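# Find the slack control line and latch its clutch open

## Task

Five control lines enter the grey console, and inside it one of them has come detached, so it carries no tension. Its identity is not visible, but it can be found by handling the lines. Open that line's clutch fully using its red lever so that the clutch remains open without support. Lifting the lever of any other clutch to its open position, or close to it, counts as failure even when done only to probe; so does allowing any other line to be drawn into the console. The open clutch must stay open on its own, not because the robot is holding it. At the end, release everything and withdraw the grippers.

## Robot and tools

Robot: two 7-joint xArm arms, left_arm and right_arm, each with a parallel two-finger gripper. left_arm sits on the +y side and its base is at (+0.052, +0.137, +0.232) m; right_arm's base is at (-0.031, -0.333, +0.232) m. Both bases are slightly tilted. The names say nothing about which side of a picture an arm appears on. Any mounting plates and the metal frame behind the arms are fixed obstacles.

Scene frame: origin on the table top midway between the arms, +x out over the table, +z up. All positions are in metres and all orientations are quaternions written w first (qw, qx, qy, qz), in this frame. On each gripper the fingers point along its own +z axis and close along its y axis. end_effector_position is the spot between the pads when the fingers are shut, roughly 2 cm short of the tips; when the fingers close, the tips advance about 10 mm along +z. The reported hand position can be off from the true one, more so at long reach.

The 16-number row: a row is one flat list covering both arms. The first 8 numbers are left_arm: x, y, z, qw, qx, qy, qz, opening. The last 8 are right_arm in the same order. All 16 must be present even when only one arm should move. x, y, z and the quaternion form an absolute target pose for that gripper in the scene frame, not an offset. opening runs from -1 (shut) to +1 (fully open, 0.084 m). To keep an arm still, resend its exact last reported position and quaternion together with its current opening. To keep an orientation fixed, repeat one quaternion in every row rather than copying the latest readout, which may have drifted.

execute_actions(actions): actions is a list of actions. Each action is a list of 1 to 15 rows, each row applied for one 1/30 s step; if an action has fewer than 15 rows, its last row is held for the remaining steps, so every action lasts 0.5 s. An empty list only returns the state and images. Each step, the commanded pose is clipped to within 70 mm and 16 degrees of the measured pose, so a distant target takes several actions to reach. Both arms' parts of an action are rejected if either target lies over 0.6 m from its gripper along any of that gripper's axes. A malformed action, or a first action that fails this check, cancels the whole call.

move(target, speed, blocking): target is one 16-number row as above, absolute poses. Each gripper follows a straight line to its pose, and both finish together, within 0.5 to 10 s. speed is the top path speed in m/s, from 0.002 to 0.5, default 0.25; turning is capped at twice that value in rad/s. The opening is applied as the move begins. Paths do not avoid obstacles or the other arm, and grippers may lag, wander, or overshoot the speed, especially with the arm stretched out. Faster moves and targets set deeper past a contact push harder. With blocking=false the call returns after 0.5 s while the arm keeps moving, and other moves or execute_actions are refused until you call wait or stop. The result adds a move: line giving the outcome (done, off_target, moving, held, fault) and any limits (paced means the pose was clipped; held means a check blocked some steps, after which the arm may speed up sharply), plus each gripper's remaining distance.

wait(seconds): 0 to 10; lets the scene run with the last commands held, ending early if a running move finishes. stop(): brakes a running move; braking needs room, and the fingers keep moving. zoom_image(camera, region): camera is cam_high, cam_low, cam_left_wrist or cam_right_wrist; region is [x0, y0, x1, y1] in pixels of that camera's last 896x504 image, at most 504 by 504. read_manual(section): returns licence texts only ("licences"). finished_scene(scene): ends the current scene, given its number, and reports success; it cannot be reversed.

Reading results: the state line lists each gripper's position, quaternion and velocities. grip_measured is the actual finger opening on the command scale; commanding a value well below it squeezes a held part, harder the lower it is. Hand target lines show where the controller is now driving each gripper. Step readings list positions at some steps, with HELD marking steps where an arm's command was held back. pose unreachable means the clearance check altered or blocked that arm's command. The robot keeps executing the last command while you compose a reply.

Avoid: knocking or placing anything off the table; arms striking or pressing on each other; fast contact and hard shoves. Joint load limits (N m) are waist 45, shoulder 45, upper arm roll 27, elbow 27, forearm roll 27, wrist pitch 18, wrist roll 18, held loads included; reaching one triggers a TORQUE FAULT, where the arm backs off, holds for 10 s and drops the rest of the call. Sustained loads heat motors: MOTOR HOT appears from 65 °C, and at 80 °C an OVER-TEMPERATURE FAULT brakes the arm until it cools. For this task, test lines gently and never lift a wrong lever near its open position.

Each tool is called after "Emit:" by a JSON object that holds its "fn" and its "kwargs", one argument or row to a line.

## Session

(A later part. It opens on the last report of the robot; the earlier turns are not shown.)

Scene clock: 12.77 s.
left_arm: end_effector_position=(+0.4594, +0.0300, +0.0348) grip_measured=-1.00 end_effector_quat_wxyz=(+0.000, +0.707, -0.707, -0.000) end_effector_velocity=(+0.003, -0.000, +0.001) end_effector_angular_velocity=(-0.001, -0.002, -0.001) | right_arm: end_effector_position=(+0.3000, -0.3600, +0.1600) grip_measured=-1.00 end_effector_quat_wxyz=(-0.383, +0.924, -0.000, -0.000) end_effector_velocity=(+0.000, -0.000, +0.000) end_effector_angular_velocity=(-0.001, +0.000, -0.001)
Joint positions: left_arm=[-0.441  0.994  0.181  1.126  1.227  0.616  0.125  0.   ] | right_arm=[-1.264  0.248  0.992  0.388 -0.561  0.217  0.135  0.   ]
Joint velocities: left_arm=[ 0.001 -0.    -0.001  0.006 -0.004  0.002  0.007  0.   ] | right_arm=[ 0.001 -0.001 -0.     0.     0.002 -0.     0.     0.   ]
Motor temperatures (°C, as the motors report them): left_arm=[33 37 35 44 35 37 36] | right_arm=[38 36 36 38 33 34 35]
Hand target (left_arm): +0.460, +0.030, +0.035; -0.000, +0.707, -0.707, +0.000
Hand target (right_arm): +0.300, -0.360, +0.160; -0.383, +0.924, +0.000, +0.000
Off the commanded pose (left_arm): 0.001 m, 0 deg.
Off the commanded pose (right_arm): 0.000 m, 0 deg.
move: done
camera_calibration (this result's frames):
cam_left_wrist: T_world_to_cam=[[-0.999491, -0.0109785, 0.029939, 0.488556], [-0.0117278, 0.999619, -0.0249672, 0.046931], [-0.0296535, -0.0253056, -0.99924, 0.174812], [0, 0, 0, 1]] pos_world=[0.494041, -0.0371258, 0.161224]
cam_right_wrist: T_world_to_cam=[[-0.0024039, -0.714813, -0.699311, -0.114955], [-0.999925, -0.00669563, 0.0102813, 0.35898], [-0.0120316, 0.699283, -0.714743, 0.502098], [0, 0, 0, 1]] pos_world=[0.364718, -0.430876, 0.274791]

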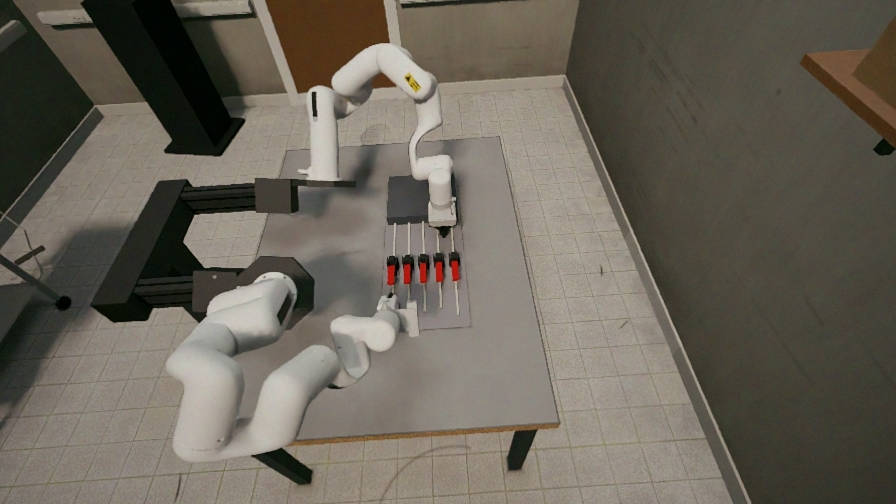

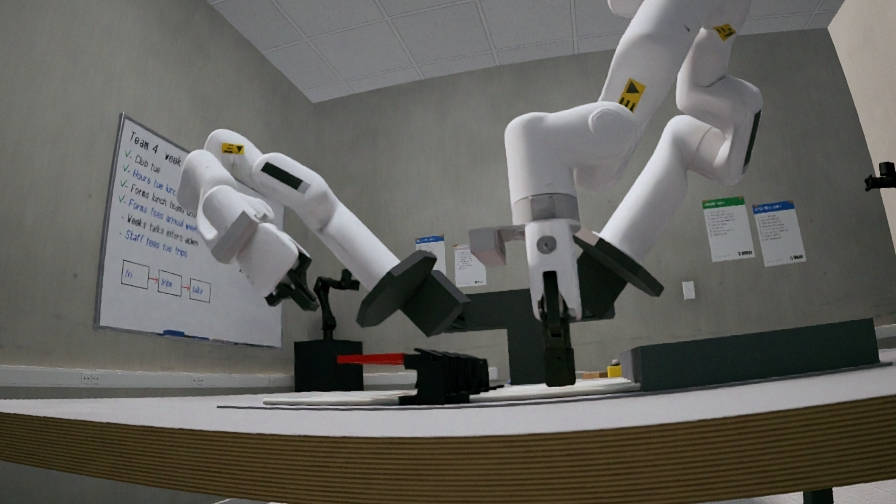

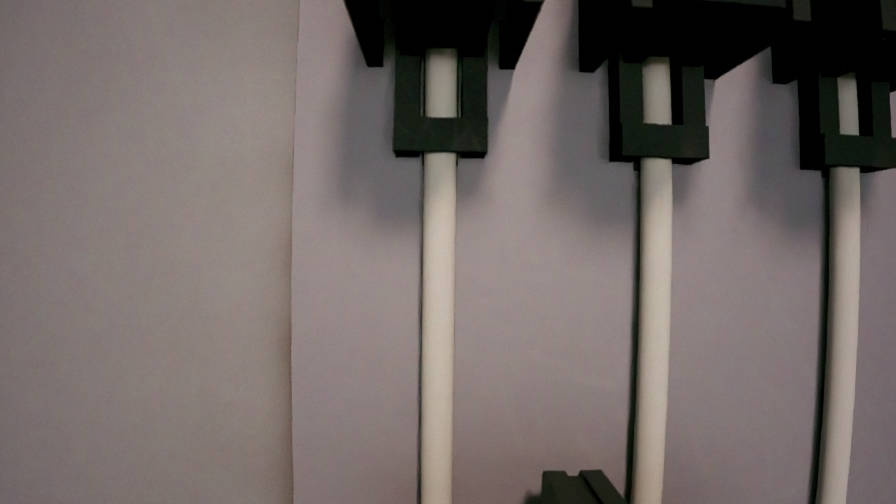

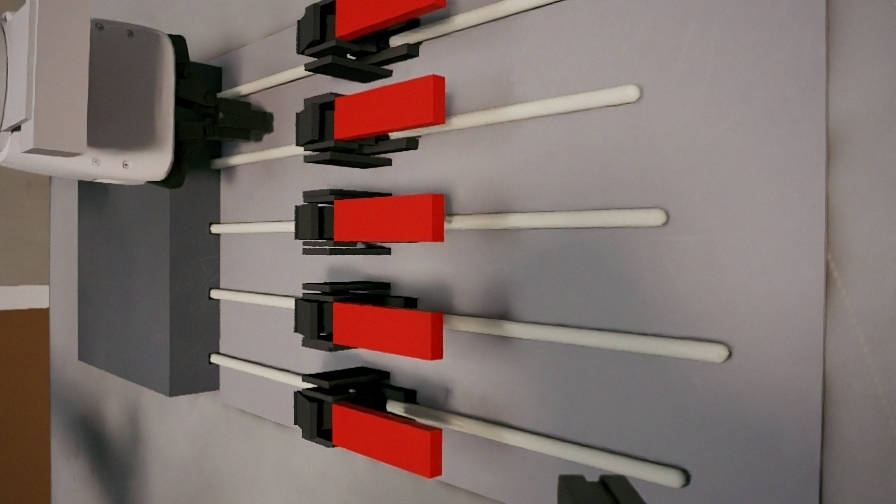

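Emit:
{"fn": "execute_actions", "kwargs": {
  "actions": [
    [[0.455,0.03,0.052,0,0.707,-0.707,0,-1,0.3,-0.36,0.16,-0.383,0.924,0,0,-1]],
    [[0.41,0.03,0.052,0,0.707,-0.707,0,-1,0.3,-0.36,0.16,-0.383,0.924,0,0,-1]],
    [[0.362,0.03,0.05,0,0.707,-0.707,0,-1,0.3,-0.36,0.16,-0.383,0.924,0,0,-1]],
    [[0.358,0.03,0.029,0,0.707,-0.707,0,-1,0.3,-0.36,0.16,-0.383,0.924,0,0,-1]],
    [[0.392,0.03,0.027,0,0.707,-0.707,0,-1,0.3,-0.36,0.16,-0.383,0.924,0,0,-1]],
    [[0.358,0.03,0.027,0,0.707,-0.707,0,-1,0.3,-0.36,0.16,-0.383,0.924,0,0,-1]],
    [[0.322,0.03,0.027,0,0.707,-0.707,0,-1,0.3,-0.36,0.16,-0.383,0.924,0,0,-1]]
  ]
}}

Emit:
{"fn": "move", "kwargs": {
  "target": [0.356,0.03,0.032,0,0.707,-0.707,0,-1,0.3,-0.36,0.16,-0.383,0.924,0,0,-1],
  "speed": 0.07
}}

Scene clock: 18.13 s.
left_arm: end_effector_position=(+0.3233, +0.0298, +0.0272) grip_measured=-1.00 end_effector_quat_wxyz=(-0.000, +0.708, -0.707, +0.001) end_effector_velocity=(-0.003, -0.000, +0.000) end_effector_angular_velocity=(-0.002, -0.004, +0.001) | right_arm: end_effector_position=(+0.3000, -0.3600, +0.1600) grip_measured=-1.00 end_effector_quat_wxyz=(-0.383, +0.924, -0.000, +0.000) end_effector_velocity=(+0.000, +0.000, +0.000) end_effector_angular_velocity=(+0.000, -0.000, -0.000)
Joint positions: left_arm=[-0.57   0.991  0.222  0.83   1.535  0.528 -0.362  0.   ] | right_arm=[-1.264  0.248  0.992  0.388 -0.561  0.217  0.135  0.   ]
Joint velocities: left_arm=[-0.005  0.     0.    -0.006  0.013 -0.002 -0.019  0.   ] | right_arm=[ 0.001 -0.     0.     0.     0.    -0.     0.001  0.   ]
Motor temperatures (°C, as the motors report them): left_arm=[33 37 35 44 35 37 36] | right_arm=[38 36 36 38 33 34 35]
Hand target (left_arm): +0.322, +0.030, +0.027; +0.000, +0.707, -0.707, -0.000
Hand target (right_arm): +0.300, -0.360, +0.160; -0.383, +0.924, +0.000, -0.000
Off the commanded pose (left_arm): 0.001 m, 0 deg.
Off the commanded pose (right_arm): 0.000 m, 0 deg.
Step readings (end_effector_position; steps 1 to 15: 1st action; 16 to 30: 2nd action; 31 to 45: 3rd action; 46 to 60: 4th action; 61 to 75: 5th action; 76 to 90: 6th action; 91 to 105: 7th action):
0: left_arm (+0.4600, +0.0301, +0.0350) | right_arm (+0.3000, -0.3600, +0.1600)
1: left_arm (+0.4600, +0.0301, +0.0350) | right_arm (+0.3000, -0.3600, +0.1600)
2: left_arm (+0.4594, +0.0303, +0.0358) | right_arm (+0.3000, -0.3600, +0.1600)
4: left_arm (+0.4563, +0.0311, +0.0424) | right_arm (+0.3000, -0.3600, +0.1600)
8: left_arm (+0.4564, +0.0285, +0.0521) | right_arm (+0.3000, -0.3600, +0.1600)
15: left_arm (+0.4549, +0.0302, +0.0517) | right_arm (+0.3000, -0.3600, +0.1600)
16: left_arm (+0.4549, +0.0301, +0.0518) | right_arm (+0.3000, -0.3600, +0.1600)
17: left_arm (+0.4540, +0.0301, +0.0518) | right_arm (+0.3000, -0.3600, +0.1600)
19: left_arm (+0.4418, +0.0306, +0.0518) | right_arm (+0.3000, -0.3600, +0.1600)
23: left_arm (+0.4108, +0.0292, +0.0503) | right_arm (+0.3000, -0.3600, +0.1600)
30: left_arm (+0.4109, +0.0300, +0.0521) | right_arm (+0.3000, -0.3600, +0.1600)
31: left_arm (+0.4107, +0.0300, +0.0521) | right_arm (+0.3000, -0.3600, +0.1600)
32: left_arm (+0.4096, +0.0300, +0.0520) | right_arm (+0.3000, -0.3600, +0.1600)
34: left_arm (+0.3977, +0.0304, +0.0513) | right_arm (+0.3000, -0.3600, +0.1600)
38: left_arm (+0.3632, +0.0299, +0.0487) | right_arm (+0.3000, -0.3600, +0.1600)
45: left_arm (+0.3630, +0.0299, +0.0501) | right_arm (+0.3000, -0.3600, +0.1600)
46: left_arm (+0.3628, +0.0299, +0.0501) | right_arm (+0.3000, -0.3600, +0.1600)
47: left_arm (+0.3627, +0.0297, +0.0492) | right_arm (+0.3000, -0.3600, +0.1600)
49: left_arm (+0.3617, +0.0291, +0.0412) | right_arm (+0.3000, -0.3600, +0.1600)
53: left_arm (+0.3563, +0.0317, +0.0295) | right_arm (+0.3000, -0.3600, +0.1600)
60: left_arm (+0.3583, +0.0298, +0.0293) | right_arm (+0.3000, -0.3600, +0.1600)
61: left_arm (+0.3582, +0.0299, +0.0292) | right_arm (+0.3000, -0.3600, +0.1600)
62: left_arm (+0.3589, +0.0298, +0.0291) | right_arm (+0.3000, -0.3600, +0.1600)
64: left_arm (+0.3684, +0.0296, +0.0286) | right_arm (+0.3000, -0.3600, +0.1600)
68: left_arm (+0.3893, +0.0310, +0.0281) | right_arm (+0.3000, -0.3600, +0.1600)
75: left_arm (+0.3906, +0.0302, +0.0267) | right_arm (+0.3000, -0.3600, +0.1600)
76: left_arm (+0.3908, +0.0301, +0.0267) | right_arm (+0.3000, -0.3600, +0.1600)
77: left_arm (+0.3902, +0.0301, +0.0268) | right_arm (+0.3000, -0.3600, +0.1600)
79: left_arm (+0.3813, +0.0306, +0.0269) | right_arm (+0.3000, -0.3600, +0.1600)
83: left_arm (+0.3605, +0.0296, +0.0268) | right_arm (+0.3000, -0.3600, +0.1600)
90: left_arm (+0.3591, +0.0300, +0.0272) | right_arm (+0.3000, -0.3600, +0.1600)
91: left_arm (+0.3588, +0.0300, +0.0271) | right_arm (+0.3000, -0.3600, +0.1600)
92: left_arm (+0.3579, +0.0300, +0.0271) | right_arm (+0.3000, -0.3600, +0.1600)
94: left_arm (+0.3479, +0.0304, +0.0270) | right_arm (+0.3000, -0.3600, +0.1600)
98: left_arm (+0.3237, +0.0298, +0.0266) | right_arm (+0.3000, -0.3600, +0.1600)
105: end_effector_position above
camera_calibration (this result's frames):
cam_left_wrist: T_world_to_cam=[[-0.999522, -0.0126226, 0.0282385, 0.35281], [-0.0133438, 0.999586, -0.0254993, 0.0459053], [-0.0279049, -0.0258639, -0.999276, 0.162641], [0, 0, 0, 1]] pos_world=[0.357792, -0.0372264, 0.15373]
cam_right_wrist: T_world_to_cam=[[-0.00240377, -0.714813, -0.699311, -0.114955], [-0.999925, -0.00669555, 0.0102811, 0.35898], [-0.0120313, 0.699283, -0.714743, 0.502098], [0, 0, 0, 1]] pos_world=[0.364718, -0.430877, 0.274791]

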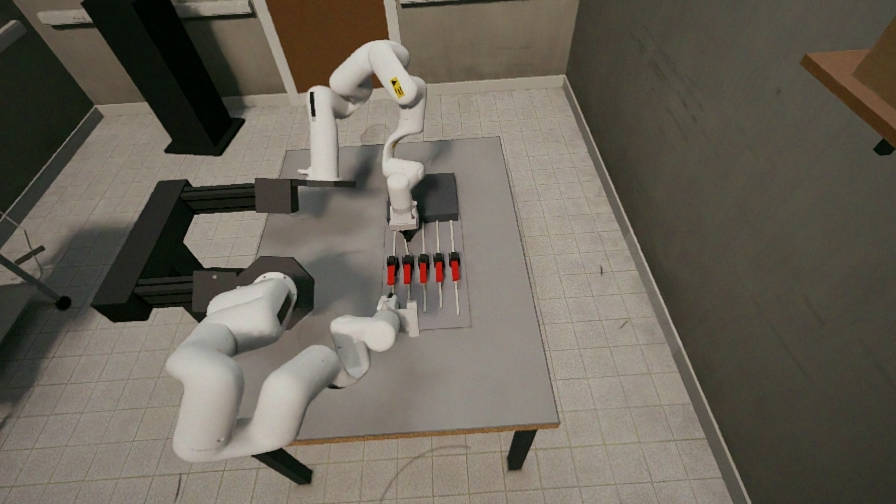

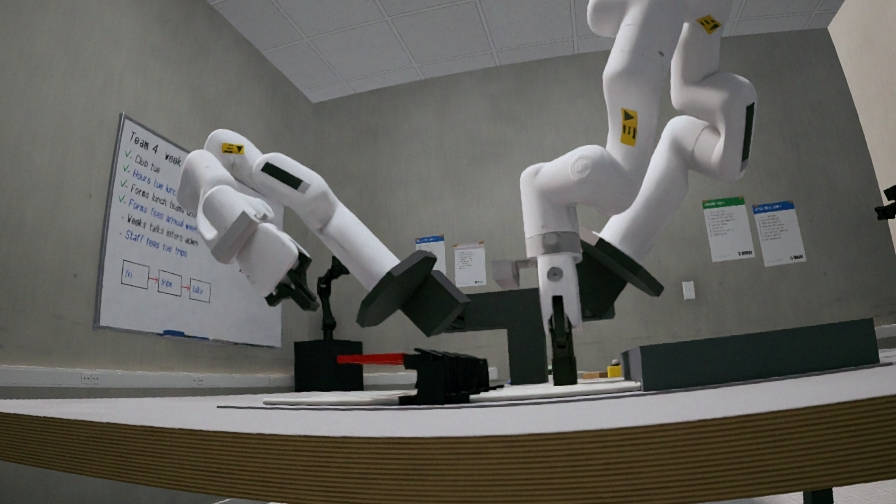

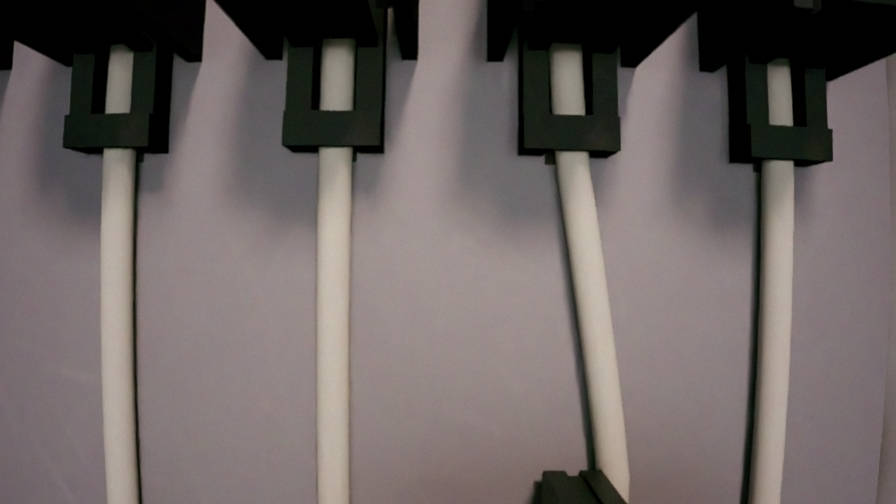

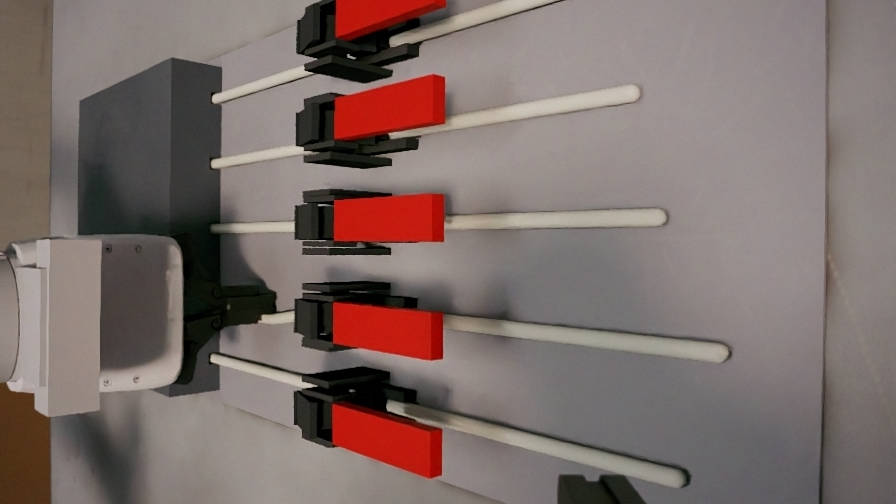

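Scene clock: 18.97 s.
left_arm: end_effector_position=(+0.3556, +0.0301, +0.0319) grip_measured=-1.00 end_effector_quat_wxyz=(+0.000, +0.707, -0.707, -0.000) end_effector_velocity=(+0.001, -0.000, +0.000) end_effector_angular_velocity=(+0.001, +0.001, -0.003) | right_arm: end_effector_position=(+0.3000, -0.3600, +0.1600) grip_measured=-1.00 end_effector_quat_wxyz=(-0.383, +0.924, -0.000, -0.000) end_effector_velocity=(+0.000, +0.000, +0.000) end_effector_angular_velocity=(-0.000, -0.002, +0.001)
Joint positions: left_arm=[-0.54   0.971  0.216  0.882  1.45   0.544 -0.229  0.   ] | right_arm=[-1.264  0.248  0.992  0.388 -0.561  0.217  0.135  0.   ]
Joint velocities: left_arm=[ 0.001  0.    -0.002  0.003 -0.006  0.003  0.009  0.   ] | right_arm=[ 0.001 -0.     0.     0.    -0.001  0.    -0.     0.   ]
Motor temperatures (°C, as the motors report them): left_arm=[33 37 35 44 35 37 36] | right_arm=[38 36 36 38 33 34 35]
Hand target (left_arm): +0.356, +0.030, +0.032; -0.000, +0.707, -0.707, +0.000
Hand target (right_arm): +0.300, -0.360, +0.160; -0.383, +0.924, +0.000, +0.000
Off the commanded pose (left_arm): 0.000 m, 0 deg.
Off the commanded pose (right_arm): 0.000 m, 0 deg.
move: done
camera_calibration (this result's frames):
cam_left_wrist: T_world_to_cam=[[-0.999501, -0.011062, 0.029603, 0.384829], [-0.0118075, 0.999615, -0.0251265, 0.0456498], [-0.0293136, -0.0254635, -0.999246, 0.168741], [0, 0, 0, 1]] pos_world=[0.390123, -0.0370785, 0.158369]
cam_right_wrist: T_world_to_cam=[[-0.00240385, -0.714813, -0.699311, -0.114955], [-0.999925, -0.00669563, 0.0102812, 0.35898], [-0.0120315, 0.699283, -0.714743, 0.502098], [0, 0, 0, 1]] pos_world=[0.364718, -0.430877, 0.274791]

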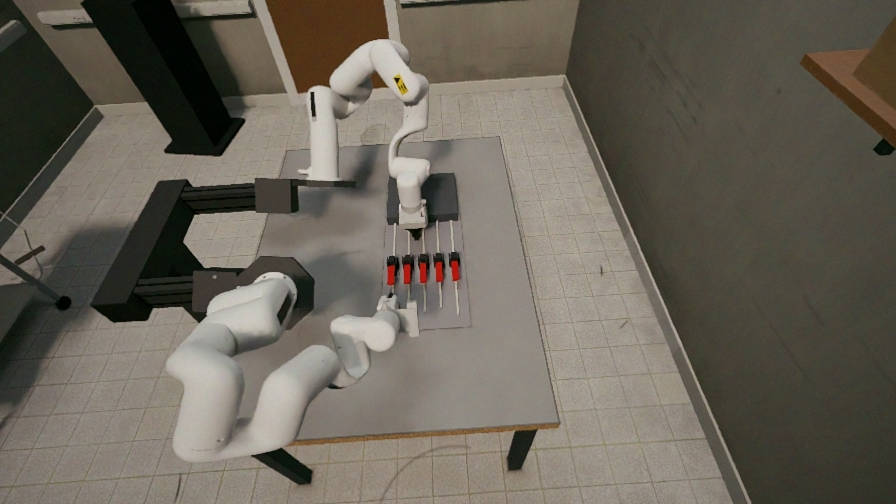

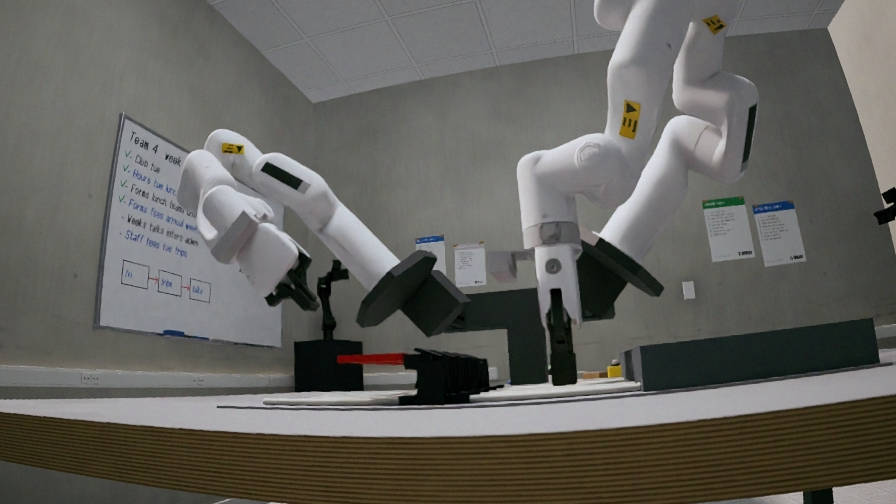

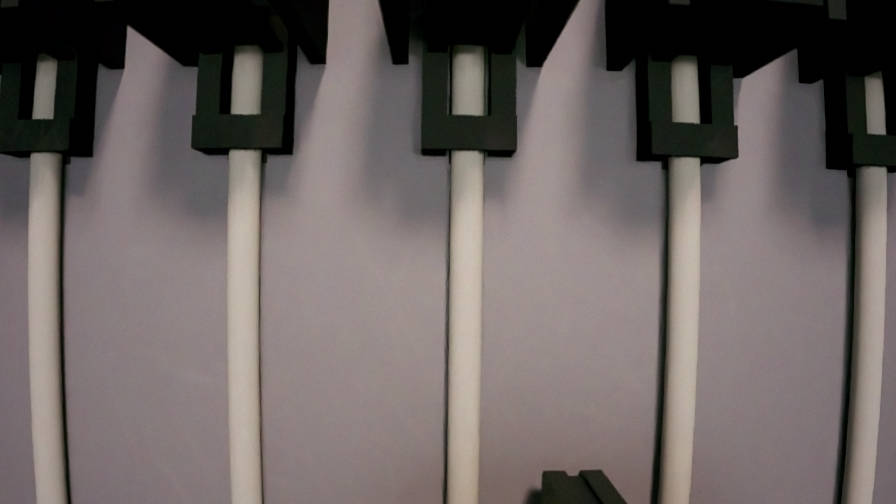

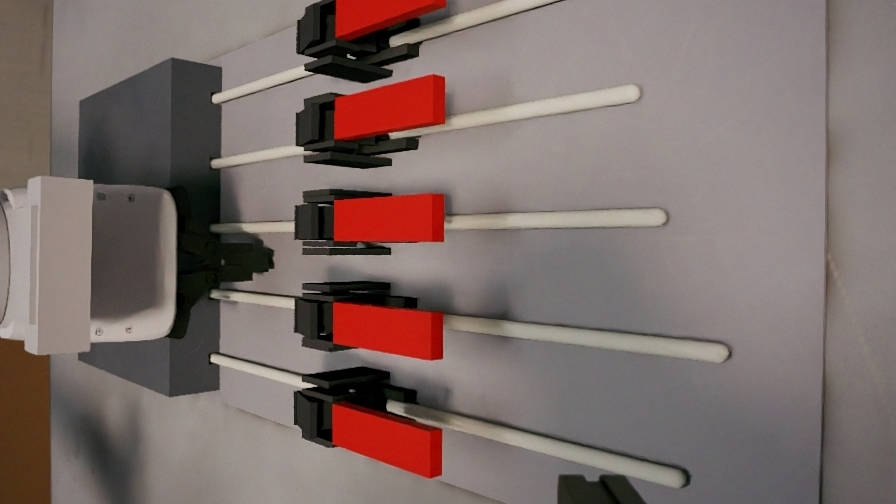

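Probably line 5; confirm quickly while the right arm approaches.

Emit:
{"fn": "execute_actions", "kwargs": {
  "actions": [
    [[0.35,0.03,0.052,0,0.707,-0.707,0,-1,0.29,-0.33,0.13,-0.383,0.924,0,0,-1]],
    [[0.306,0.03,0.05,0,0.707,-0.707,0,-1,0.28,-0.3,0.1,-0.383,0.924,0,0,-1]],
    [[0.304,0.03,0.029,0,0.707,-0.707,0,-1,0.272,-0.27,0.07,-0.383,0.924,0,0,-1]],
    [[0.268,0.03,0.027,0,0.707,-0.707,0,-1,0.272,-0.25,0.047,-0.383,0.924,0,0,-1]],
    [[0.304,0.03,0.03,0,0.707,-0.707,0,-1,0.272,-0.245,0.045,-0.383,0.924,0,0,-1]],
    [[0.31,0.03,0.07,0,0.707,-0.707,0,-1,0.272,-0.245,0.045,-0.383,0.924,0,0,-1]]
  ]
}}

Scene clock: 23.40 s.
left_arm: end_effector_position=(+0.3097, +0.0303, +0.0694) grip_measured=-1.00 end_effector_quat_wxyz=(-0.000, +0.707, -0.707, -0.000) end_effector_velocity=(+0.001, +0.000, +0.003) end_effector_angular_velocity=(+0.003, +0.004, -0.001) | right_arm: end_effector_position=(+0.2720, -0.2450, +0.0450) grip_measured=-1.00 end_effector_quat_wxyz=(-0.383, +0.924, +0.000, +0.000) end_effector_velocity=(-0.000, -0.000, -0.000) end_effector_angular_velocity=(+0.000, +0.001, -0.001)
Joint positions: left_arm=[-0.625  0.866  0.183  0.725  1.431  0.568 -0.315  0.   ] | right_arm=[-0.723  0.899  0.328  0.829 -2.088  0.173  1.453  0.   ]
Joint velocities: left_arm=[ 0.    -0.01  -0.006 -0.003 -0.021  0.008  0.019  0.   ] | right_arm=[-0.001  0.     0.    -0.     0.    -0.    -0.     0.   ]
Motor temperatures (°C, as the motors report them): left_arm=[33 37 35 44 35 37 36] | right_arm=[38 36 36 38 33 34 35]
Hand target (left_arm): +0.310, +0.030, +0.070; -0.000, +0.707, -0.707, +0.000
Hand target (right_arm): +0.272, -0.245, +0.045; -0.383, +0.924, +0.000, +0.000
Off the commanded pose (left_arm): 0.001 m, 0 deg.
Off the commanded pose (right_arm): 0.000 m, 0 deg.
Step readings (end_effector_position; steps 1 to 15: 1st action; 16 to 30: 2nd action; 31 to 45: 3rd action; 46 to 60: 4th action; 61 to 75: 5th action; 76 to 90: 6th action):
0: left_arm (+0.3560, +0.0301, +0.0320) | right_arm (+0.3000, -0.3600, +0.1600)
1: left_arm (+0.3560, +0.0301, +0.0320) | right_arm (+0.3000, -0.3600, +0.1600)
2: left_arm (+0.3555, +0.0304, +0.0328) | right_arm (+0.2998, -0.3597, +0.1597)
4: left_arm (+0.3522, +0.0311, +0.0405) | right_arm (+0.2962, -0.3551, +0.1561)
8: left_arm (+0.3511, +0.0285, +0.0512) | right_arm (+0.2816, -0.3396, +0.1437)
15: left_arm (+0.3500, +0.0302, +0.0517) | right_arm (+0.2883, -0.3317, +0.1321)
16: left_arm (+0.3499, +0.0301, +0.0518) | right_arm (+0.2888, -0.3312, +0.1316)
17: left_arm (+0.3492, +0.0301, +0.0518) | right_arm (+0.2886, -0.3309, +0.1305)
19: left_arm (+0.3389, +0.0304, +0.0513) | right_arm (+0.2845, -0.3265, +0.1230)
23: left_arm (+0.3070, +0.0306, +0.0492) | right_arm (+0.2733, -0.3078, +0.1075)
30: left_arm (+0.3068, +0.0299, +0.0501) | right_arm (+0.2792, -0.3011, +0.1010)
31: left_arm (+0.3067, +0.0299, +0.0500) | right_arm (+0.2794, -0.3010, +0.1007)
32: left_arm (+0.3067, +0.0297, +0.0493) | right_arm (+0.2793, -0.3007, +0.0999)
34: left_arm (+0.3064, +0.0291, +0.0413) | right_arm (+0.2773, -0.2955, +0.0923)
38: left_arm (+0.3026, +0.0317, +0.0299) | right_arm (+0.2671, -0.2765, +0.0760)
45: left_arm (+0.3042, +0.0298, +0.0293) | right_arm (+0.2718, -0.2711, +0.0702)
46: left_arm (+0.3041, +0.0299, +0.0292) | right_arm (+0.2720, -0.2710, +0.0700)
47: left_arm (+0.3034, +0.0299, +0.0291) | right_arm (+0.2722, -0.2708, +0.0692)
49: left_arm (+0.2939, +0.0301, +0.0285) | right_arm (+0.2733, -0.2660, +0.0619)
53: left_arm (+0.2682, +0.0306, +0.0269) | right_arm (+0.2706, -0.2530, +0.0505)
60: left_arm (+0.2687, +0.0299, +0.0271) | right_arm (+0.2730, -0.2507, +0.0470)
61: left_arm (+0.2685, +0.0299, +0.0270) | right_arm (+0.2729, -0.2506, +0.0470)
62: left_arm (+0.2689, +0.0300, +0.0271) | right_arm (+0.2728, -0.2501, +0.0467)
64: left_arm (+0.2770, +0.0302, +0.0278) | right_arm (+0.2727, -0.2476, +0.0458)
68: left_arm (+0.3043, +0.0309, +0.0303) | right_arm (+0.2720, -0.2451, +0.0454)
75: left_arm (+0.3032, +0.0301, +0.0299) | right_arm (+0.2721, -0.2450, +0.0450)
76: left_arm (+0.3034, +0.0301, +0.0300) | right_arm (+0.2721, -0.2450, +0.0450)
77: left_arm (+0.3034, +0.0303, +0.0308) | right_arm (+0.2721, -0.2450, +0.0450)
79: left_arm (+0.3037, +0.0313, +0.0416) | right_arm (+0.2720, -0.2450, +0.0450)
83: left_arm (+0.3110, +0.0269, +0.0659) | right_arm (+0.2720, -0.2450, +0.0450)
90: end_effector_position above
camera_calibration (this result's frames):
cam_left_wrist: T_world_to_cam=[[-0.999492, -0.011428, 0.029743, 0.337882], [-0.0121651, 0.99962, -0.0247222, 0.0459316], [-0.0294492, -0.0250715, -0.999252, 0.204922], [0, 0, 0, 1]] pos_world=[0.344304, -0.0369151, 0.195854]
cam_right_wrist: T_world_to_cam=[[-0.00239757, -0.714817, -0.699307, -0.113243], [-0.999925, -0.00669528, 0.010272, 0.33294], [-0.0120247, 0.699279, -0.714748, 0.339148], [0, 0, 0, 1]] pos_world=[0.336722, -0.315878, 0.159794]

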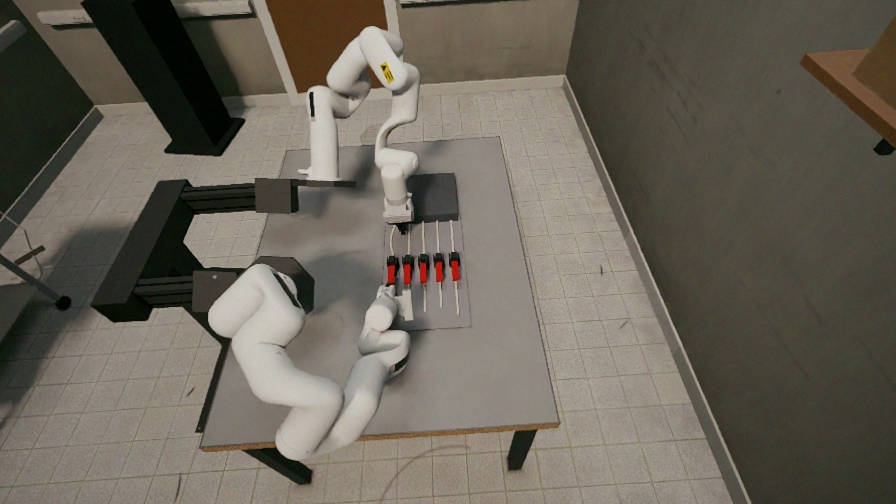

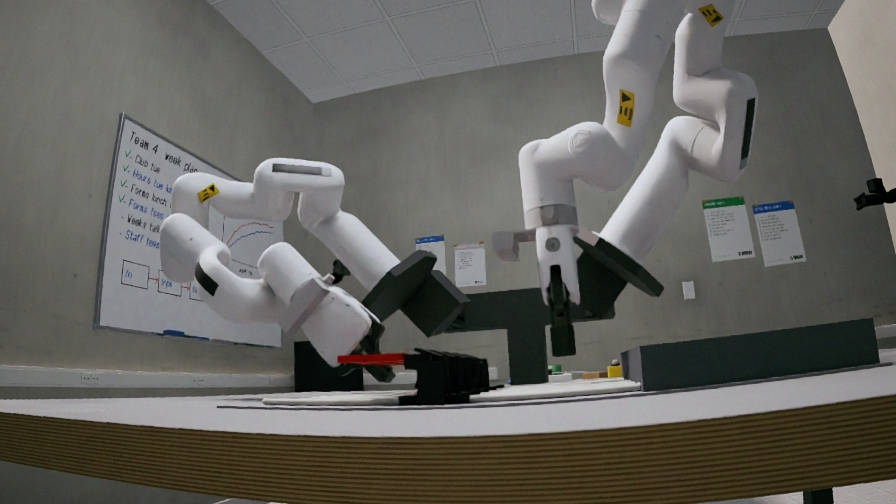

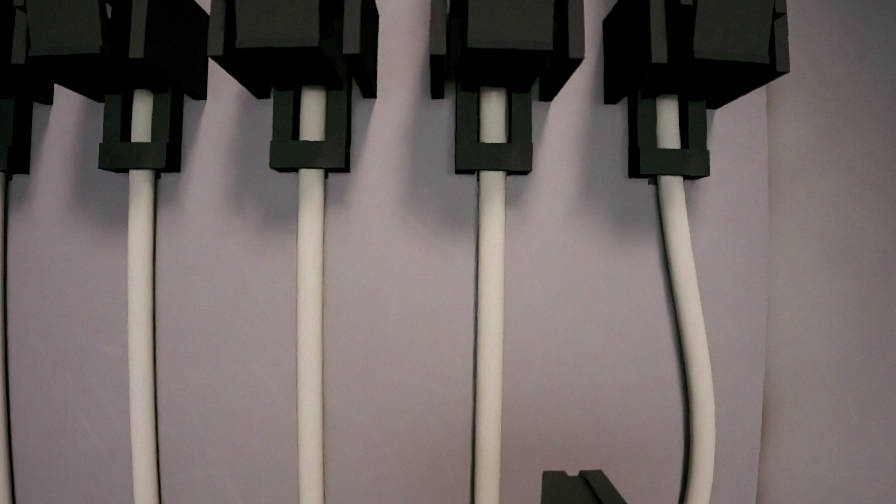

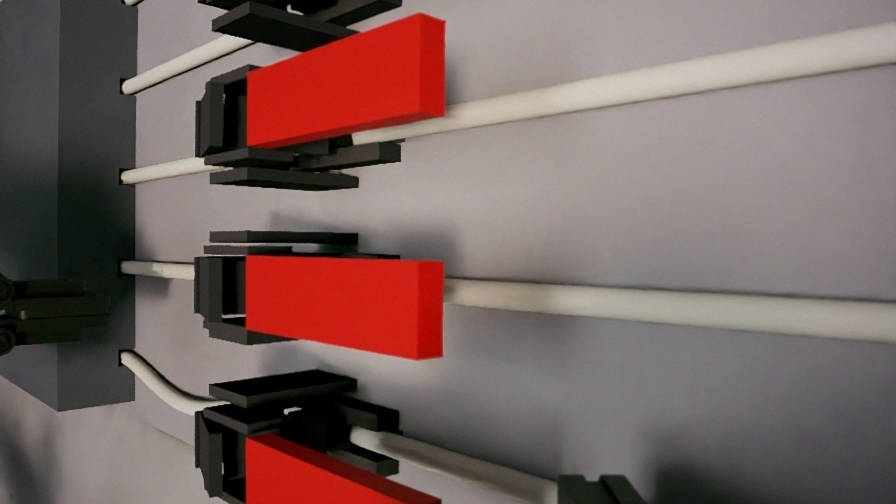

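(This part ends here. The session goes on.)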